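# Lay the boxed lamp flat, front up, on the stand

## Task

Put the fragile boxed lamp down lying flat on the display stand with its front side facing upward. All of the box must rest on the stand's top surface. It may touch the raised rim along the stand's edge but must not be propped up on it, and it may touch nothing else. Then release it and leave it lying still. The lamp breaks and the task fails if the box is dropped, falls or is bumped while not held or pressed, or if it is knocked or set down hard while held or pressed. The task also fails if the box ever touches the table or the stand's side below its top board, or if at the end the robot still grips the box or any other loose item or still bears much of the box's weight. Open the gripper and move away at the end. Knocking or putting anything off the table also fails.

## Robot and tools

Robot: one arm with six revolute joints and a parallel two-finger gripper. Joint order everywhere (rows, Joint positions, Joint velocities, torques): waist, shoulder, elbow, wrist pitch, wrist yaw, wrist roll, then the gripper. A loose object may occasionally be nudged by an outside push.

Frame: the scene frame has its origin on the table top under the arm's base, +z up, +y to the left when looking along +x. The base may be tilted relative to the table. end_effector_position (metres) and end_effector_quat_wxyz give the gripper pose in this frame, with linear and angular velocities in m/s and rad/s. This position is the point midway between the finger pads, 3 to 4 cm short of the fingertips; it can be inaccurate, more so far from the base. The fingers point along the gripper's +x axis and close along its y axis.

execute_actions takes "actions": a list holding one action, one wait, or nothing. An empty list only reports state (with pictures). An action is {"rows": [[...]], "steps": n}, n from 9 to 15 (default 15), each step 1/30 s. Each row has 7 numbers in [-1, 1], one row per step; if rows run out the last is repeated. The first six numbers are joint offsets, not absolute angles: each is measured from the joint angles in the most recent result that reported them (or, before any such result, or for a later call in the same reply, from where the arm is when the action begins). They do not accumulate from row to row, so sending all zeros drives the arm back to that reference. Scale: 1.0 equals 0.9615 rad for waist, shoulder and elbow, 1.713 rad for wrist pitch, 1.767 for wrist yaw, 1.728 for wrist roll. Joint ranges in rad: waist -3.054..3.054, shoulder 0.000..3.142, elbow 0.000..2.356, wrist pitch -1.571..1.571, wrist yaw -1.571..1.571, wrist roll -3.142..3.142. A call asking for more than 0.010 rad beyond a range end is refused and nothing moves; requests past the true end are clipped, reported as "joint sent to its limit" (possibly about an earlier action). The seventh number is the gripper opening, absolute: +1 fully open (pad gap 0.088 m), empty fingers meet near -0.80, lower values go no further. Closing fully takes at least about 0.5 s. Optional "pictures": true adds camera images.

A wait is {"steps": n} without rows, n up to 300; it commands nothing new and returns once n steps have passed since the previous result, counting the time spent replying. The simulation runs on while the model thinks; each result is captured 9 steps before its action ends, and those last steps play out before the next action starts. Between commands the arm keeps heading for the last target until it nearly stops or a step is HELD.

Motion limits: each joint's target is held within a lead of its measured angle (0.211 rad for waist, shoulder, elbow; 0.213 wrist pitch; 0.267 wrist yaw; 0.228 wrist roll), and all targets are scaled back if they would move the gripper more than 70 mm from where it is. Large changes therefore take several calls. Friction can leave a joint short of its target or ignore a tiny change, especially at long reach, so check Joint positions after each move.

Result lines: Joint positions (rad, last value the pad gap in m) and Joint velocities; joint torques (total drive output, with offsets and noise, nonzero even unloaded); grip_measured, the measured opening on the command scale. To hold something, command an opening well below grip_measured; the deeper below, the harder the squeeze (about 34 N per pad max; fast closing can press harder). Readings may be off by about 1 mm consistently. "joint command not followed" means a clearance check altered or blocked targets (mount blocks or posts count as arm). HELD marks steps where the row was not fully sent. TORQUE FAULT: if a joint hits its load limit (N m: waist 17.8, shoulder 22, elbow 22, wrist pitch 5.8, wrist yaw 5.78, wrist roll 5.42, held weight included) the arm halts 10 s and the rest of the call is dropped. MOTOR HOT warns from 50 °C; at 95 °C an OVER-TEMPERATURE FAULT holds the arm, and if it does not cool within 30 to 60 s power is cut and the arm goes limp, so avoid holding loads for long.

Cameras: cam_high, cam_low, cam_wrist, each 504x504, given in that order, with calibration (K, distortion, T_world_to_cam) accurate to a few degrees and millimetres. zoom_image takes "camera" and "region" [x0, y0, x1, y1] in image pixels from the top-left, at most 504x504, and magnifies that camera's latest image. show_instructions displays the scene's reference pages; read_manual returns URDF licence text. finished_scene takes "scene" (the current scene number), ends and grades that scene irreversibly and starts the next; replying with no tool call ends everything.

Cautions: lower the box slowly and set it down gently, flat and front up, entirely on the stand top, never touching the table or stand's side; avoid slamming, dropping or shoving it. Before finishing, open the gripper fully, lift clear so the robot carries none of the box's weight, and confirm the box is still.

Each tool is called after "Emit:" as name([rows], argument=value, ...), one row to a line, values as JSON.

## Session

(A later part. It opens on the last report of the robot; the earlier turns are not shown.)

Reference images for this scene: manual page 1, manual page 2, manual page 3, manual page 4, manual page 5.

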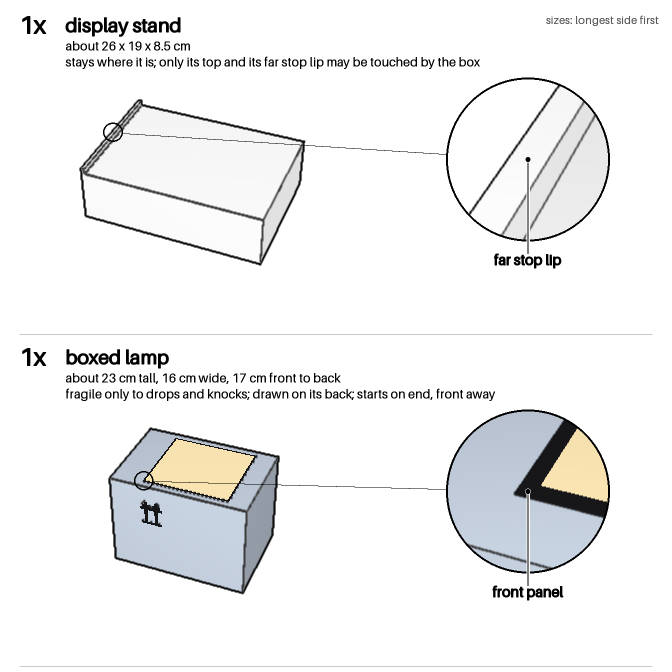

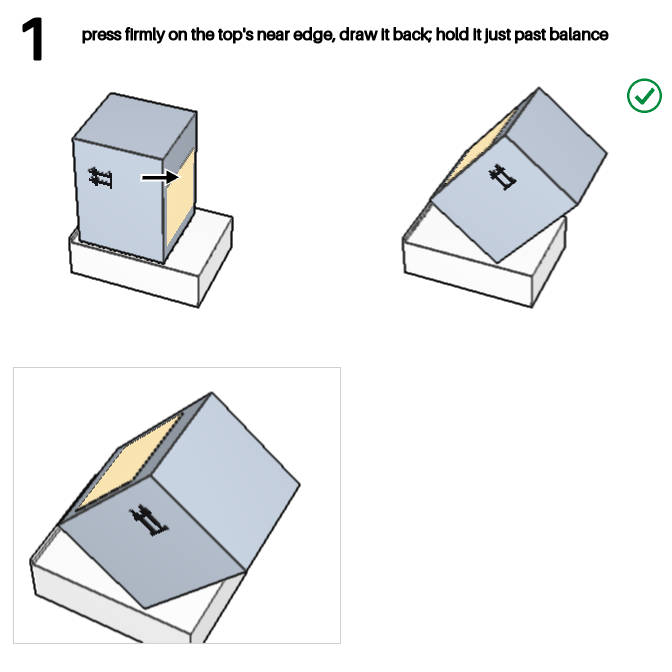

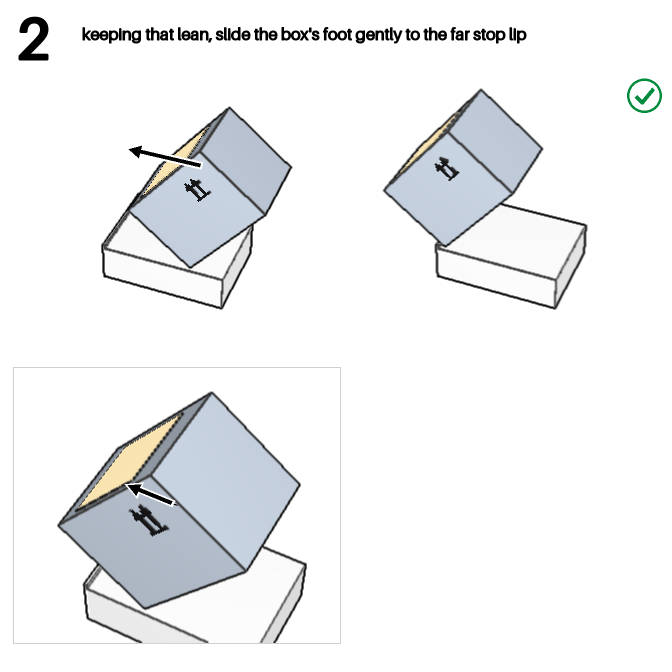

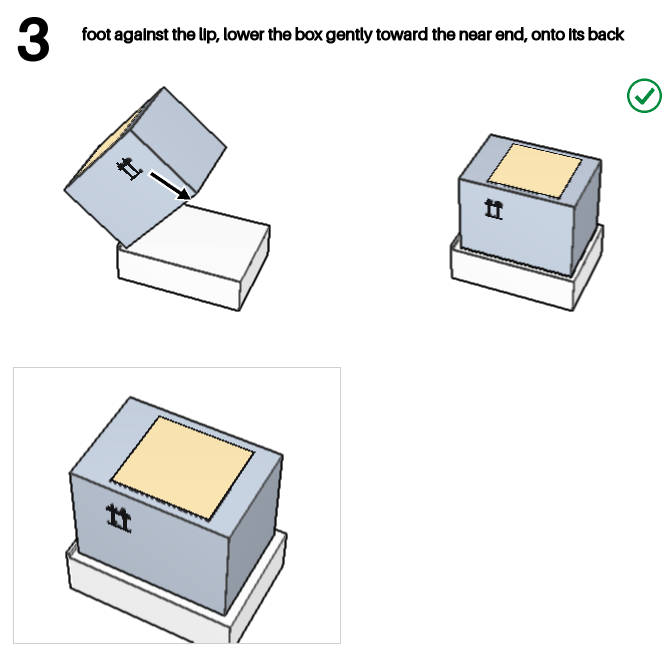

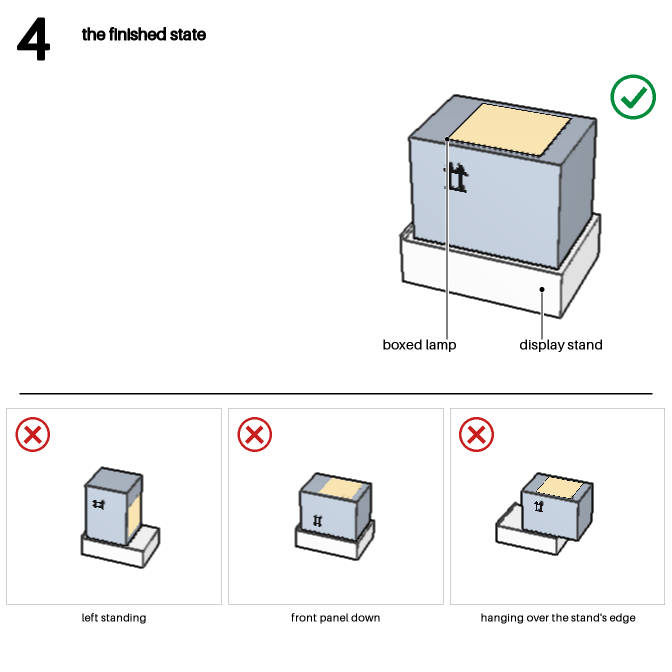

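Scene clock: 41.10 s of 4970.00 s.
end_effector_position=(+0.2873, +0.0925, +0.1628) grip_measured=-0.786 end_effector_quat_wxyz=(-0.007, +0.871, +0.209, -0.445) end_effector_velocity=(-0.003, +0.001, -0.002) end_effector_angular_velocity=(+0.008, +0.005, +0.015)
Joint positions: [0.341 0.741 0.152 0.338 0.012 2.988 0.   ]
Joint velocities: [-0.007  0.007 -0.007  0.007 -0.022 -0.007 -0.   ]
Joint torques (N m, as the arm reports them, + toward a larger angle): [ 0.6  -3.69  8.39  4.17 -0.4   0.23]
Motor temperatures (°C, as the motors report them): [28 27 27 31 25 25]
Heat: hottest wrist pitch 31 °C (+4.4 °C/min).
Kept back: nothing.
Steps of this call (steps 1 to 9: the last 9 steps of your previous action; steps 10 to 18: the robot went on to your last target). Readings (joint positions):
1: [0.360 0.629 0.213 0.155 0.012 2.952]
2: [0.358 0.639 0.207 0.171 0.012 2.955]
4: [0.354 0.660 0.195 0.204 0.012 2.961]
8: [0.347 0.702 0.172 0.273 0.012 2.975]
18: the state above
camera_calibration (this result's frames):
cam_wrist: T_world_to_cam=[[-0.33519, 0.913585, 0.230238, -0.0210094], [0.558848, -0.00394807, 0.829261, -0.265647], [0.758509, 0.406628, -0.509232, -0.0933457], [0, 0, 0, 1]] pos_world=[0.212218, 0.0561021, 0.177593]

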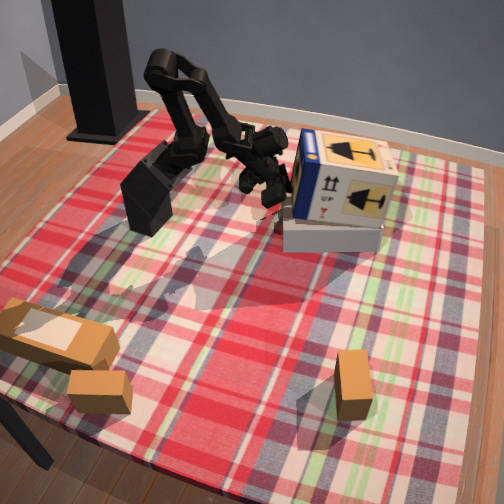

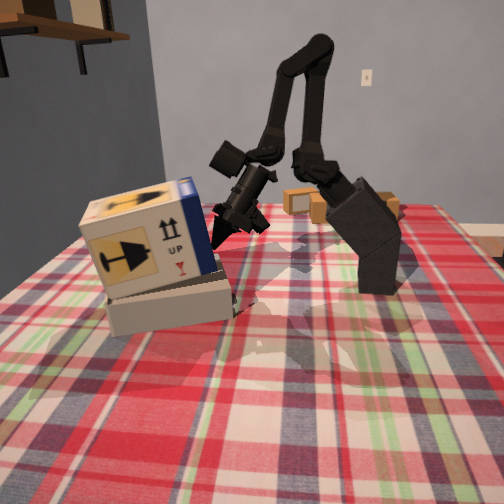

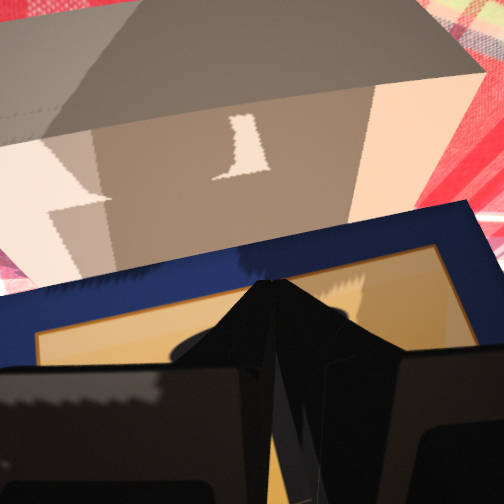

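Emit:
execute_actions([
  {"rows":[[-0.0012,0.0022,0.0328,0.0359,-0.0024,0.005,-0.9],[-0.0025,0.0148,0.0292,0.0455,-0.0025,0.007,-0.9],[-0.0037,0.0275,0.0256,0.0551,-0.0026,0.008,-0.9],[-0.005,0.0401,0.022,0.0647,-0.0027,0.009,-0.9],[-0.0062,0.0527,0.0184,0.0744,-0.0029,0.01,-0.9],[-0.0075,0.0653,0.0147,0.084,-0.003,0.012,-0.9],[-0.0087,0.0779,0.0111,0.0936,-0.0031,0.013,-0.9],[-0.01,0.0906,0.0075,0.1032,-0.0032,0.014,-0.9],[-0.0112,0.1032,0.0039,0.1128,-0.0033,0.015,-0.9],[-0.0125,0.1158,0.0003,0.1224,-0.0034,0.017,-0.9],[-0.0137,0.1284,-0.0033,0.132,-0.0035,0.018,-0.9],[-0.015,0.141,-0.0069,0.1416,-0.0037,0.019,-0.9],[-0.0162,0.1537,-0.0105,0.1512,-0.0038,0.02,-0.9],[-0.0175,0.1663,-0.0141,0.1609,-0.0039,0.022,-0.9],[-0.0187,0.1789,-0.0177,0.1705,-0.004,0.023,-0.9]]},
])

Emit:
execute_actions([
  {"steps":18},
], pictures=true)

Emit:
zoom_image(camera="cam_low", region=[60,140,260,340])

Emit:
zoom_image(camera="cam_high", region=[250,100,418,268])

Scene clock: 42.40 s of 4970.00 s.
end_effector_position=(+0.2862, +0.0926, +0.1571) grip_measured=-0.786 end_effector_quat_wxyz=(-0.010, +0.872, +0.204, -0.446) end_effector_velocity=(-0.010, -0.000, -0.042) end_effector_angular_velocity=(+0.013, +0.025, -0.078)
Joint positions: [0.336 0.785 0.137 0.399 0.012 2.997 0.   ]
Joint velocities: [-0.042  0.33  -0.1    0.432 -0.007  0.066  0.   ]
Joint torques (N m, as the arm reports them, + toward a larger angle): [ 0.88 -3.65  8.69  4.24 -0.35  0.23]
Motor temperatures (°C, as the motors report them): [28 27 27 32 25 25]
Heat: hottest wrist pitch 32 °C (+5.7 °C/min).
Steps of this call (steps 1 to 15: the robot went on to your last target; steps 16 to 33: nothing new was sent; steps 34 to 39: the first 6 steps of this action). Readings (joint positions):
34: [0.341 0.743 0.151 0.343 0.012 2.990]
35: [0.340 0.747 0.149 0.350 0.012 2.990]
37: [0.338 0.764 0.144 0.372 0.012 2.993]
39: the state above

Scene clock: 43.00 s of 4970.00 s.
end_effector_position=(+0.2833, +0.0925, +0.1423) grip_measured=-0.786 end_effector_quat_wxyz=(-0.019, +0.875, +0.192, -0.444) end_effector_velocity=(-0.006, +0.000, -0.004) end_effector_angular_velocity=(-0.003, +0.014, +0.013)
Joint positions: [0.322 0.924 0.099 0.588 0.012 3.02  0.   ]
Joint velocities: [-0.002  0.012 -0.012  0.007 -0.007 -0.007 -0.   ]
Joint torques (N m, as the arm reports them, + toward a larger angle): [ 0.72 -4.19  7.56  4.07 -0.49  0.34]
Motor temperatures (°C, as the motors report them): [28 28 27 32 25 25]
Heat: hottest wrist pitch 32 °C (+5.6 °C/min).
Kept back: nothing.
Steps of this call (steps 1 to 9: the last 9 steps of your previous action; steps 10 to 18: the robot went on to your last target). Readings (joint positions):
1: [0.334 0.796 0.134 0.414 0.012 2.999]
2: [0.333 0.807 0.131 0.430 0.012 3.001]
4: [0.330 0.831 0.124 0.462 0.012 3.005]
8: [0.326 0.879 0.110 0.527 0.012 3.014]
18: the state above
camera_calibration (this result's frames):
cam_wrist: T_world_to_cam=[[-0.296667, 0.925067, 0.237149, -0.0305299], [0.558247, -0.0334924, 0.828999, -0.243461], [0.774822, 0.378324, -0.50648, -0.103119], [0, 0, 0, 1]] pos_world=[0.206753, 0.0591005, 0.156841]

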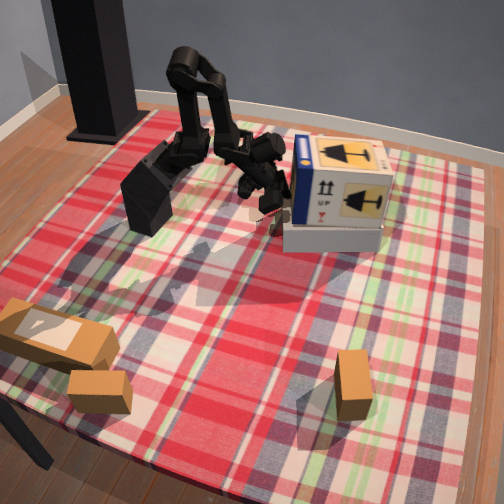

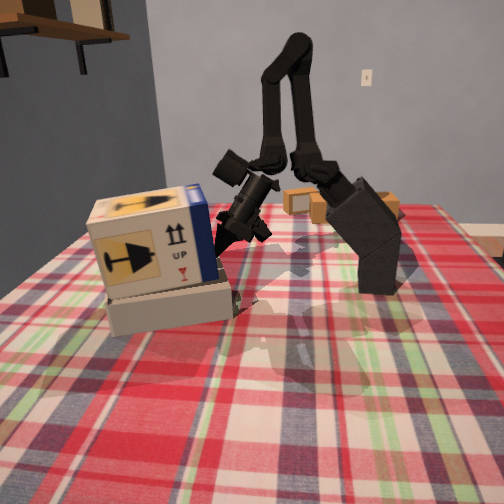

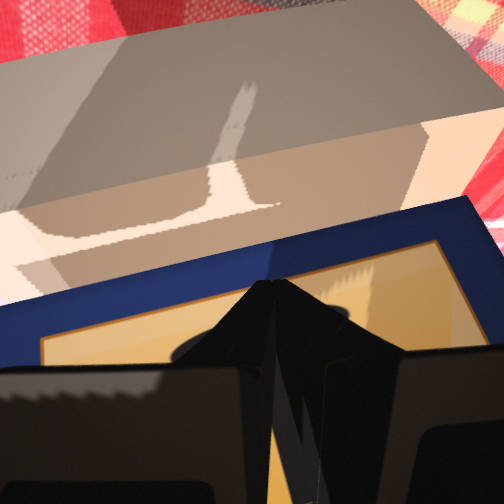

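Region (60, 140, 260, 340) of cam_low's 504x504 image, scaled by 2.520, with more detail than that image has.

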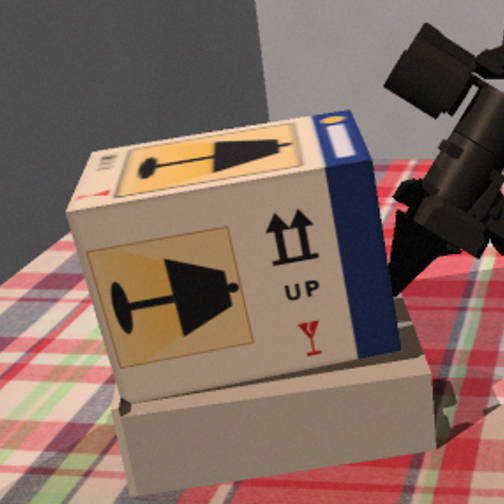

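Region (250, 100, 418, 268) of cam_high's 504x504 image, scaled by 3.000, with more detail than that image has.

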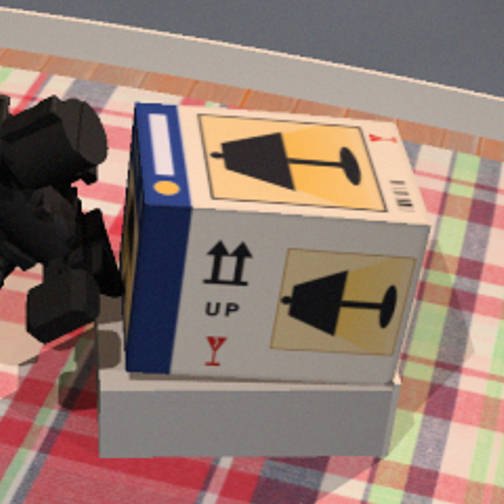

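Emit:
execute_actions([
  {"rows":[[0.0005,-0.0041,0.0366,0.0291,-0.004,0.004,-0.9],[-0.0001,0.0032,0.0359,0.0336,-0.004,0.004,-0.9],[-0.0007,0.0104,0.0351,0.0382,-0.004,0.004,-0.9],[-0.0012,0.0177,0.0344,0.0427,-0.004,0.004,-0.9],[-0.0018,0.025,0.0336,0.0473,-0.004,0.004,-0.9],[-0.0023,0.0323,0.0328,0.0518,-0.004,0.004,-0.9],[-0.0029,0.0396,0.0321,0.0564,-0.004,0.004,-0.9],[-0.0034,0.0468,0.0313,0.0609,-0.004,0.004,-0.9],[-0.004,0.0541,0.0306,0.0655,-0.004,0.004,-0.9],[-0.0045,0.0614,0.0298,0.07,-0.004,0.004,-0.9],[-0.0051,0.0687,0.029,0.0746,-0.004,0.004,-0.9],[-0.0056,0.076,0.0283,0.0791,-0.004,0.004,-0.9],[-0.0062,0.0832,0.0275,0.0837,-0.004,0.004,-0.9],[-0.0067,0.0905,0.0268,0.0882,-0.004,0.004,-0.9],[-0.0073,0.0978,0.026,0.0928,-0.004,0.004,-0.9]]},
])

Emit:
execute_actions([
  {"steps":16},
])

Scene clock: 43.87 s of 4970.00 s.
end_effector_position=(+0.2830, +0.0925, +0.1397) grip_measured=-0.786 end_effector_quat_wxyz=(-0.019, +0.875, +0.191, -0.445) end_effector_velocity=(-0.003, -0.002, -0.020) end_effector_angular_velocity=(-0.021, +0.020, -0.021)
Joint positions: [0.32  0.951 0.095 0.618 0.012 3.021 0.   ]
Joint velocities: [-0.022  0.183 -0.017  0.183  0.007  0.007 -0.   ]
Joint torques (N m, as the arm reports them, + toward a larger angle): [ 0.83 -4.2   7.32  4.04 -0.45  0.22]
Motor temperatures (°C, as the motors report them): [28 28 27 32 25 25]
Heat: hottest wrist pitch 32 °C (+5.5 °C/min).
Steps of this call (steps 1 to 15: the robot went on to your last target; steps 16 to 20: nothing new was sent; steps 21 to 26: the first 6 steps of this action). Readings (joint positions):
21: [0.322 0.926 0.098 0.592 0.012 3.021]
22: [0.322 0.929 0.097 0.595 0.012 3.021]
24: [0.321 0.939 0.096 0.605 0.012 3.021]
26: the state above

Scene clock: 44.40 s of 4970.00 s.
end_effector_position=(+0.2818, +0.0924, +0.1321) grip_measured=-0.786 end_effector_quat_wxyz=(-0.019, +0.875, +0.188, -0.446) end_effector_velocity=(+0.000, +0.003, +0.001) end_effector_angular_velocity=(+0.014, -0.009, +0.014)
Joint positions: [0.313 1.03  0.086 0.705 0.012 3.021 0.   ]
Joint velocities: [-0.002  0.012 -0.002  0.022 -0.022 -0.007 -0.   ]
Joint torques (N m, as the arm reports them, + toward a larger angle): [ 1.05 -4.42  6.82  3.98 -0.5   0.23]
Motor temperatures (°C, as the motors report them): [28 28 28 33 25 25]
Heat: hottest wrist pitch 33 °C (+6.8 °C/min).
Kept back: nothing.
Steps of this call (steps 1 to 9: the last 9 steps of your previous action; steps 10 to 16: the robot went on to your last target). Readings (joint positions):
1: [0.320 0.957 0.094 0.625 0.012 3.021]
2: [0.319 0.964 0.094 0.633 0.012 3.021]
4: [0.318 0.977 0.092 0.647 0.012 3.021]
8: [0.315 1.005 0.089 0.678 0.012 3.021]
16: the state above

Emit:
execute_actions([
  {"rows":[[0.0015,-0.0047,0.0391,0.0291,-0.004,0.004,-0.9],[0.0008,0.003,0.0387,0.0336,-0.004,0.004,-0.9],[0.0002,0.0108,0.0383,0.0382,-0.004,0.004,-0.9],[-0.0004,0.0186,0.0379,0.0427,-0.004,0.004,-0.9],[-0.001,0.0263,0.0374,0.0473,-0.004,0.004,-0.9],[-0.0017,0.0341,0.037,0.0518,-0.004,0.004,-0.9],[-0.0023,0.0419,0.0366,0.0564,-0.004,0.004,-0.9],[-0.0029,0.0497,0.0362,0.0609,-0.004,0.004,-0.9],[-0.0036,0.0574,0.0358,0.0655,-0.004,0.004,-0.9],[-0.0042,0.0652,0.0354,0.07,-0.004,0.004,-0.9],[-0.0048,0.073,0.035,0.0746,-0.004,0.004,-0.9],[-0.0055,0.0807,0.0346,0.0791,-0.004,0.004,-0.9],[-0.0061,0.0885,0.0342,0.0837,-0.004,0.004,-0.9],[-0.0067,0.0963,0.0337,0.0882,-0.004,0.004,-0.9],[-0.0073,0.104,0.0333,0.0928,-0.004,0.004,-0.9]]},
])

Emit:
execute_actions([
  {"steps":16},
], pictures=true)

Emit:
zoom_image(camera="cam_low", region=[60,140,260,340])

Emit:
zoom_image(camera="cam_high", region=[250,100,418,268])

Scene clock: 45.33 s of 4970.00 s.
end_effector_position=(+0.2815, +0.0924, +0.1294) grip_measured=-0.786 end_effector_quat_wxyz=(-0.018, +0.875, +0.187, -0.446) end_effector_velocity=(-0.004, -0.001, -0.020) end_effector_angular_velocity=(-0.016, +0.015, -0.002)
Joint positions: [0.311 1.059 0.084 0.735 0.012 3.021 0.   ]
Joint velocities: [-0.022  0.203 -0.012  0.198 -0.007 -0.007 -0.   ]
Joint torques (N m, as the arm reports them, + toward a larger angle): [ 1.02 -4.42  6.72  4.1  -0.45  0.23]
Motor temperatures (°C, as the motors report them): [28 28 28 33 25 25]
Heat: hottest wrist pitch 33 °C (+6.6 °C/min).
Steps of this call (steps 1 to 15: the robot went on to your last target; steps 16 to 22: nothing new was sent; steps 23 to 28: the first 6 steps of this action). Readings (joint positions):
23: [0.313 1.033 0.086 0.709 0.012 3.021]
24: [0.313 1.036 0.086 0.712 0.012 3.021]
26: [0.312 1.046 0.085 0.722 0.012 3.021]
28: the state above

Scene clock: 45.87 s of 4970.00 s.
end_effector_position=(+0.2807, +0.0927, +0.1249) grip_measured=-0.786 end_effector_quat_wxyz=(-0.019, +0.878, +0.185, -0.441) end_effector_velocity=(-0.001, +0.002, +0.001) end_effector_angular_velocity=(+0.014, -0.009, +0.015)
Joint positions: [0.307 1.13  0.071 0.832 0.011 3.021 0.   ]
Joint velocities: [-0.002  0.007 -0.007  0.022 -0.022 -0.007 -0.   ]
Joint torques (N m, as the arm reports them, + toward a larger angle): [ 0.74 -2.87  7.38  3.32 -0.43  0.24]
Motor temperatures (°C, as the motors report them): [28 28 28 34 25 25]
Heat: hottest wrist pitch 34 °C (+7.8 °C/min).
Kept back: nothing.
Steps of this call (steps 1 to 9: the last 9 steps of your previous action; steps 10 to 16: the robot went on to your last target). Readings (joint positions):
1: [0.310 1.066 0.084 0.742 0.012 3.021]
2: [0.310 1.073 0.084 0.750 0.012 3.021]
4: [0.309 1.088 0.083 0.765 0.012 3.021]
8: [0.308 1.111 0.077 0.800 0.012 3.021]
16: the state above
camera_calibration (this result's frames):
cam_wrist: T_world_to_cam=[[-0.285497, 0.930606, 0.22905, -0.0300189], [0.55089, -0.0362156, 0.833792, -0.225844], [0.784227, 0.364227, -0.502322, -0.111881], [0, 0, 0, 1]] pos_world=[0.203585, 0.0605067, 0.138982]

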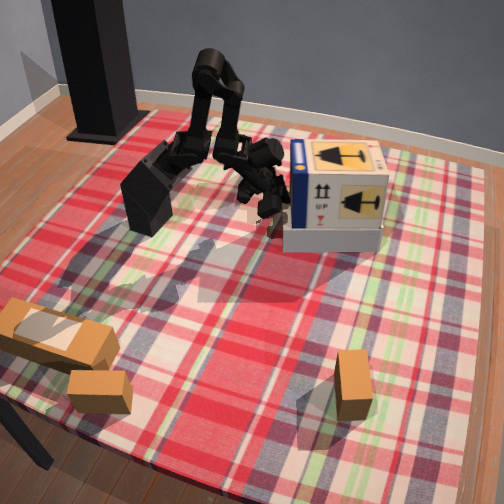

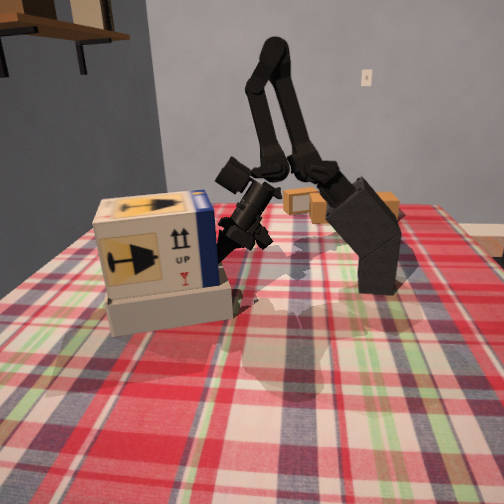

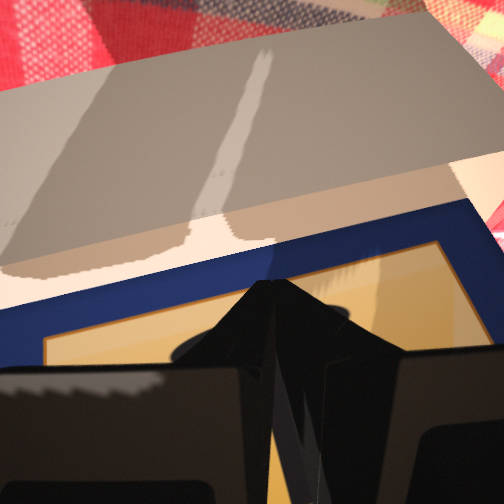

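Region (60, 140, 260, 340) of cam_low's 504x504 image, scaled by 2.520, with more detail than that image has.

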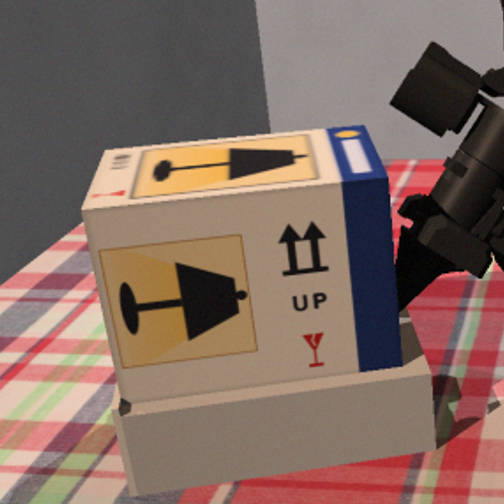

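Region (250, 100, 418, 268) of cam_high's 504x504 image, scaled by 3.000, with more detail than that image has.

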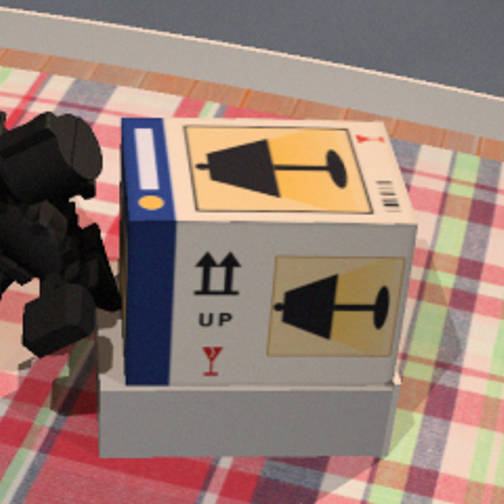

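Emit:
execute_actions([
  {"rows":[[0,0,0.042,0.016,-0.003,0,-0.9],[0,0,0.035,0.013,-0.003,0,-0.9],[0,0,0.028,0.01,-0.002,0,-0.9],[0,0,0.021,0.007,-0.002,0,-0.9],[0,0,0.014,0.004,-0.001,0,-0.9],[0,0,0.007,0.001,0,0,-0.9],[0,0,0,-0.002,0,0,-0.9],[0,0,-0.007,-0.005,0,0,-0.9],[0,-0.003,-0.014,-0.008,0,0,-0.9],[0,-0.008,-0.02,-0.013,0,0,-0.9],[0,-0.016,-0.022,-0.02,0,0,-0.9],[0,-0.028,-0.024,-0.028,0,0,-0.9],[0,-0.044,-0.026,-0.039,0,0,-0.9],[0,-0.064,-0.028,-0.052,0,0,-0.9],[0,-0.088,-0.03,-0.068,0,0,-0.9]]},
])

Emit:
execute_actions([
  {"rows":[[0,-0.05,-0.015,-0.035,0,0,-0.9],[0,-0.08,-0.016,-0.054,0,0,-0.9],[0,-0.11,-0.017,-0.073,0,0,-0.9],[0,-0.14,-0.018,-0.092,0,0,-0.9],[0,-0.17,-0.019,-0.111,0,0,-0.9],[0,-0.2,-0.02,-0.13,0,0,-0.9],[0,-0.23,-0.021,-0.149,0,0,-0.9],[0,-0.26,-0.022,-0.168,0,0,-0.9],[0,-0.29,-0.023,-0.187,0,0,-0.9],[0,-0.32,-0.024,-0.206,0,0,-0.9],[0,-0.35,-0.025,-0.225,0,0,-0.9],[0,-0.375,-0.025,-0.241,0,0,-0.9],[0,-0.395,-0.025,-0.254,0,0,-0.9],[0,-0.41,-0.025,-0.264,0,0,-0.9],[0,-0.42,-0.025,-0.27,0,0,-0.9]]},
])

Emit:
execute_actions([
  {"steps":18},
], pictures=true)

Emit:
zoom_image(camera="cam_high", region=[250,100,418,268])

Scene clock: 46.93 s of 4970.00 s.
end_effector_position=(+0.2780, +0.0924, +0.1239) grip_measured=-0.786 end_effector_quat_wxyz=(-0.019, +0.877, +0.185, -0.444) end_effector_velocity=(-0.021, -0.003, -0.009) end_effector_angular_velocity=(-0.026, +0.059, +0.035)
Joint positions: [0.307 1.131 0.064 0.834 0.011 3.021 0.   ]
Joint velocities: [-0.007 -0.002 -0.037 -0.037 -0.007 -0.022 -0.   ]
Joint torques (N m, as the arm reports them, + toward a larger angle): [ 0.7  -3.21  4.44  2.01 -0.24  0.03]
Motor temperatures (°C, as the motors report them): [28 28 28 34 25 25]
Heat: hottest wrist pitch 34 °C (+7.7 °C/min).
Steps of this call (steps 1 to 15: the robot went on to your last target; steps 16 to 26: nothing new was sent; steps 27 to 32: the first 6 steps of this action). Readings (joint positions):
27: [0.307 1.131 0.070 0.834 0.011 3.021]
28: [0.307 1.131 0.069 0.834 0.011 3.021]
30: [0.307 1.131 0.067 0.834 0.011 3.021]
32: the state above

Scene clock: 47.43 s of 4970.00 s.
end_effector_position=(+0.2603, +0.0876, +0.1262) grip_measured=-0.786 end_effector_quat_wxyz=(-0.014, +0.860, +0.189, -0.473) end_effector_velocity=(-0.036, -0.018, +0.041) end_effector_angular_velocity=(-0.011, +0.106, +0.047)
Joint positions: [0.307 0.979 0.046 0.631 0.011 3.021 0.   ]
Joint velocities: [-0.002 -0.784 -0.027 -0.872 -0.022 -0.007  0.   ]
Joint torques (N m, as the arm reports them, + toward a larger angle): [ 0.76 -3.39  1.48  0.88 -0.21  0.05]
Motor temperatures (°C, as the motors report them): [28 28 28 34 25 25]
Heat: hottest wrist pitch 34 °C (+7.6 °C/min).
Steps of this call (steps 1 to 9: the last 9 steps of your previous action; steps 10 to 15: the first 6 steps of this action, its rows measured from where the robot was after step 9). Readings (joint positions):
9: [0.307 1.094 0.055 0.770 0.011 3.021]
10: [0.307 1.080 0.053 0.753 0.011 3.021]
11: [0.307 1.067 0.051 0.736 0.011 3.021]
13: [0.307 1.028 0.048 0.687 0.011 3.021]
15: the state above

Scene clock: 48.03 s of 4970.00 s.
end_effector_position=(+0.2456, +0.0801, +0.1401) grip_measured=-0.786 end_effector_quat_wxyz=(-0.011, +0.850, +0.192, -0.491) end_effector_velocity=(-0.007, -0.001, -0.001) end_effector_angular_velocity=(-0.011, +0.018, +0.027)
Joint positions: [0.307 0.696 0.04  0.312 0.011 3.021 0.   ]
Joint velocities: [-0.002 -0.027 -0.002 -0.051 -0.007 -0.022 -0.   ]
Joint torques (N m, as the arm reports them, + toward a larger angle): [ 0.61 -2.49  2.56  0.79 -0.19  0.04]
Motor temperatures (°C, as the motors report them): [28 28 28 34 25 25]
Heat: hottest wrist pitch 34 °C (+7.5 °C/min).
Kept back: nothing.
Steps of this call (steps 1 to 9: the last 9 steps of your previous action; steps 10 to 18: the robot went on to your last target). Readings (joint positions):
1: [0.307 0.952 0.045 0.601 0.011 3.021]
2: [0.307 0.925 0.044 0.571 0.011 3.021]
4: [0.307 0.869 0.043 0.508 0.011 3.021]
8: [0.307 0.763 0.041 0.390 0.011 3.021]
18: the state above
camera_calibration (this result's frames):
cam_wrist: T_world_to_cam=[[-0.290038, 0.92722, 0.236939, -0.031477], [0.638823, 0.00323017, 0.769347, -0.235423], [0.712589, 0.374502, -0.593267, -0.0426549], [0, 0, 0, 1]] pos_world=[0.17166, 0.0459209, 0.163275]

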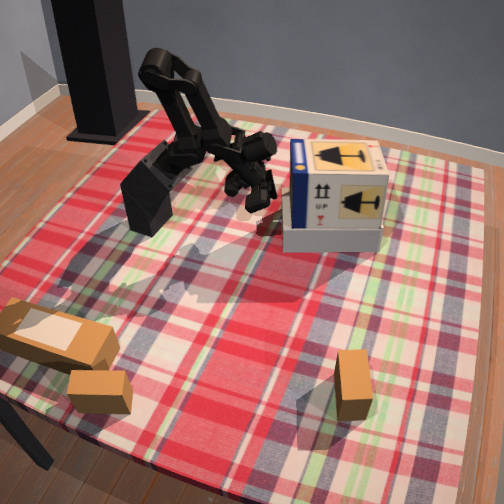

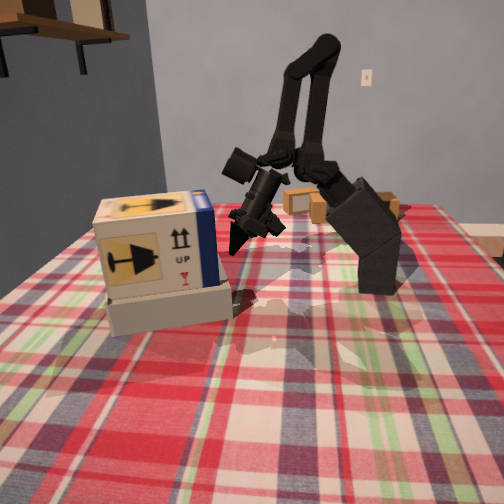

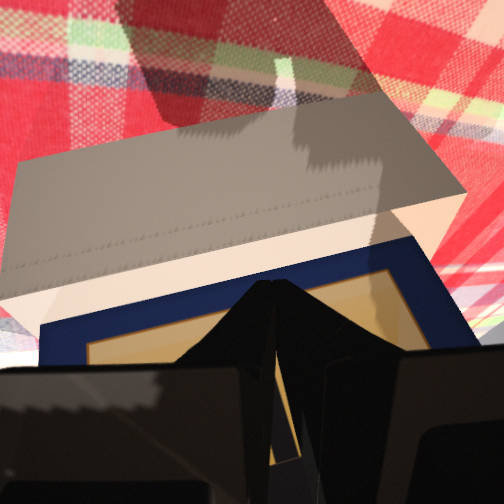

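Region (250, 100, 418, 268) of cam_high's 504x504 image, scaled by 3.000, with more detail than that image has.

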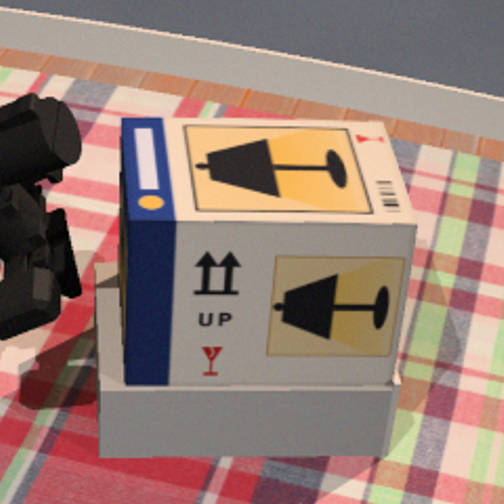

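Emit:
finished_scene(scene=2)

The scene is finished: the task was done.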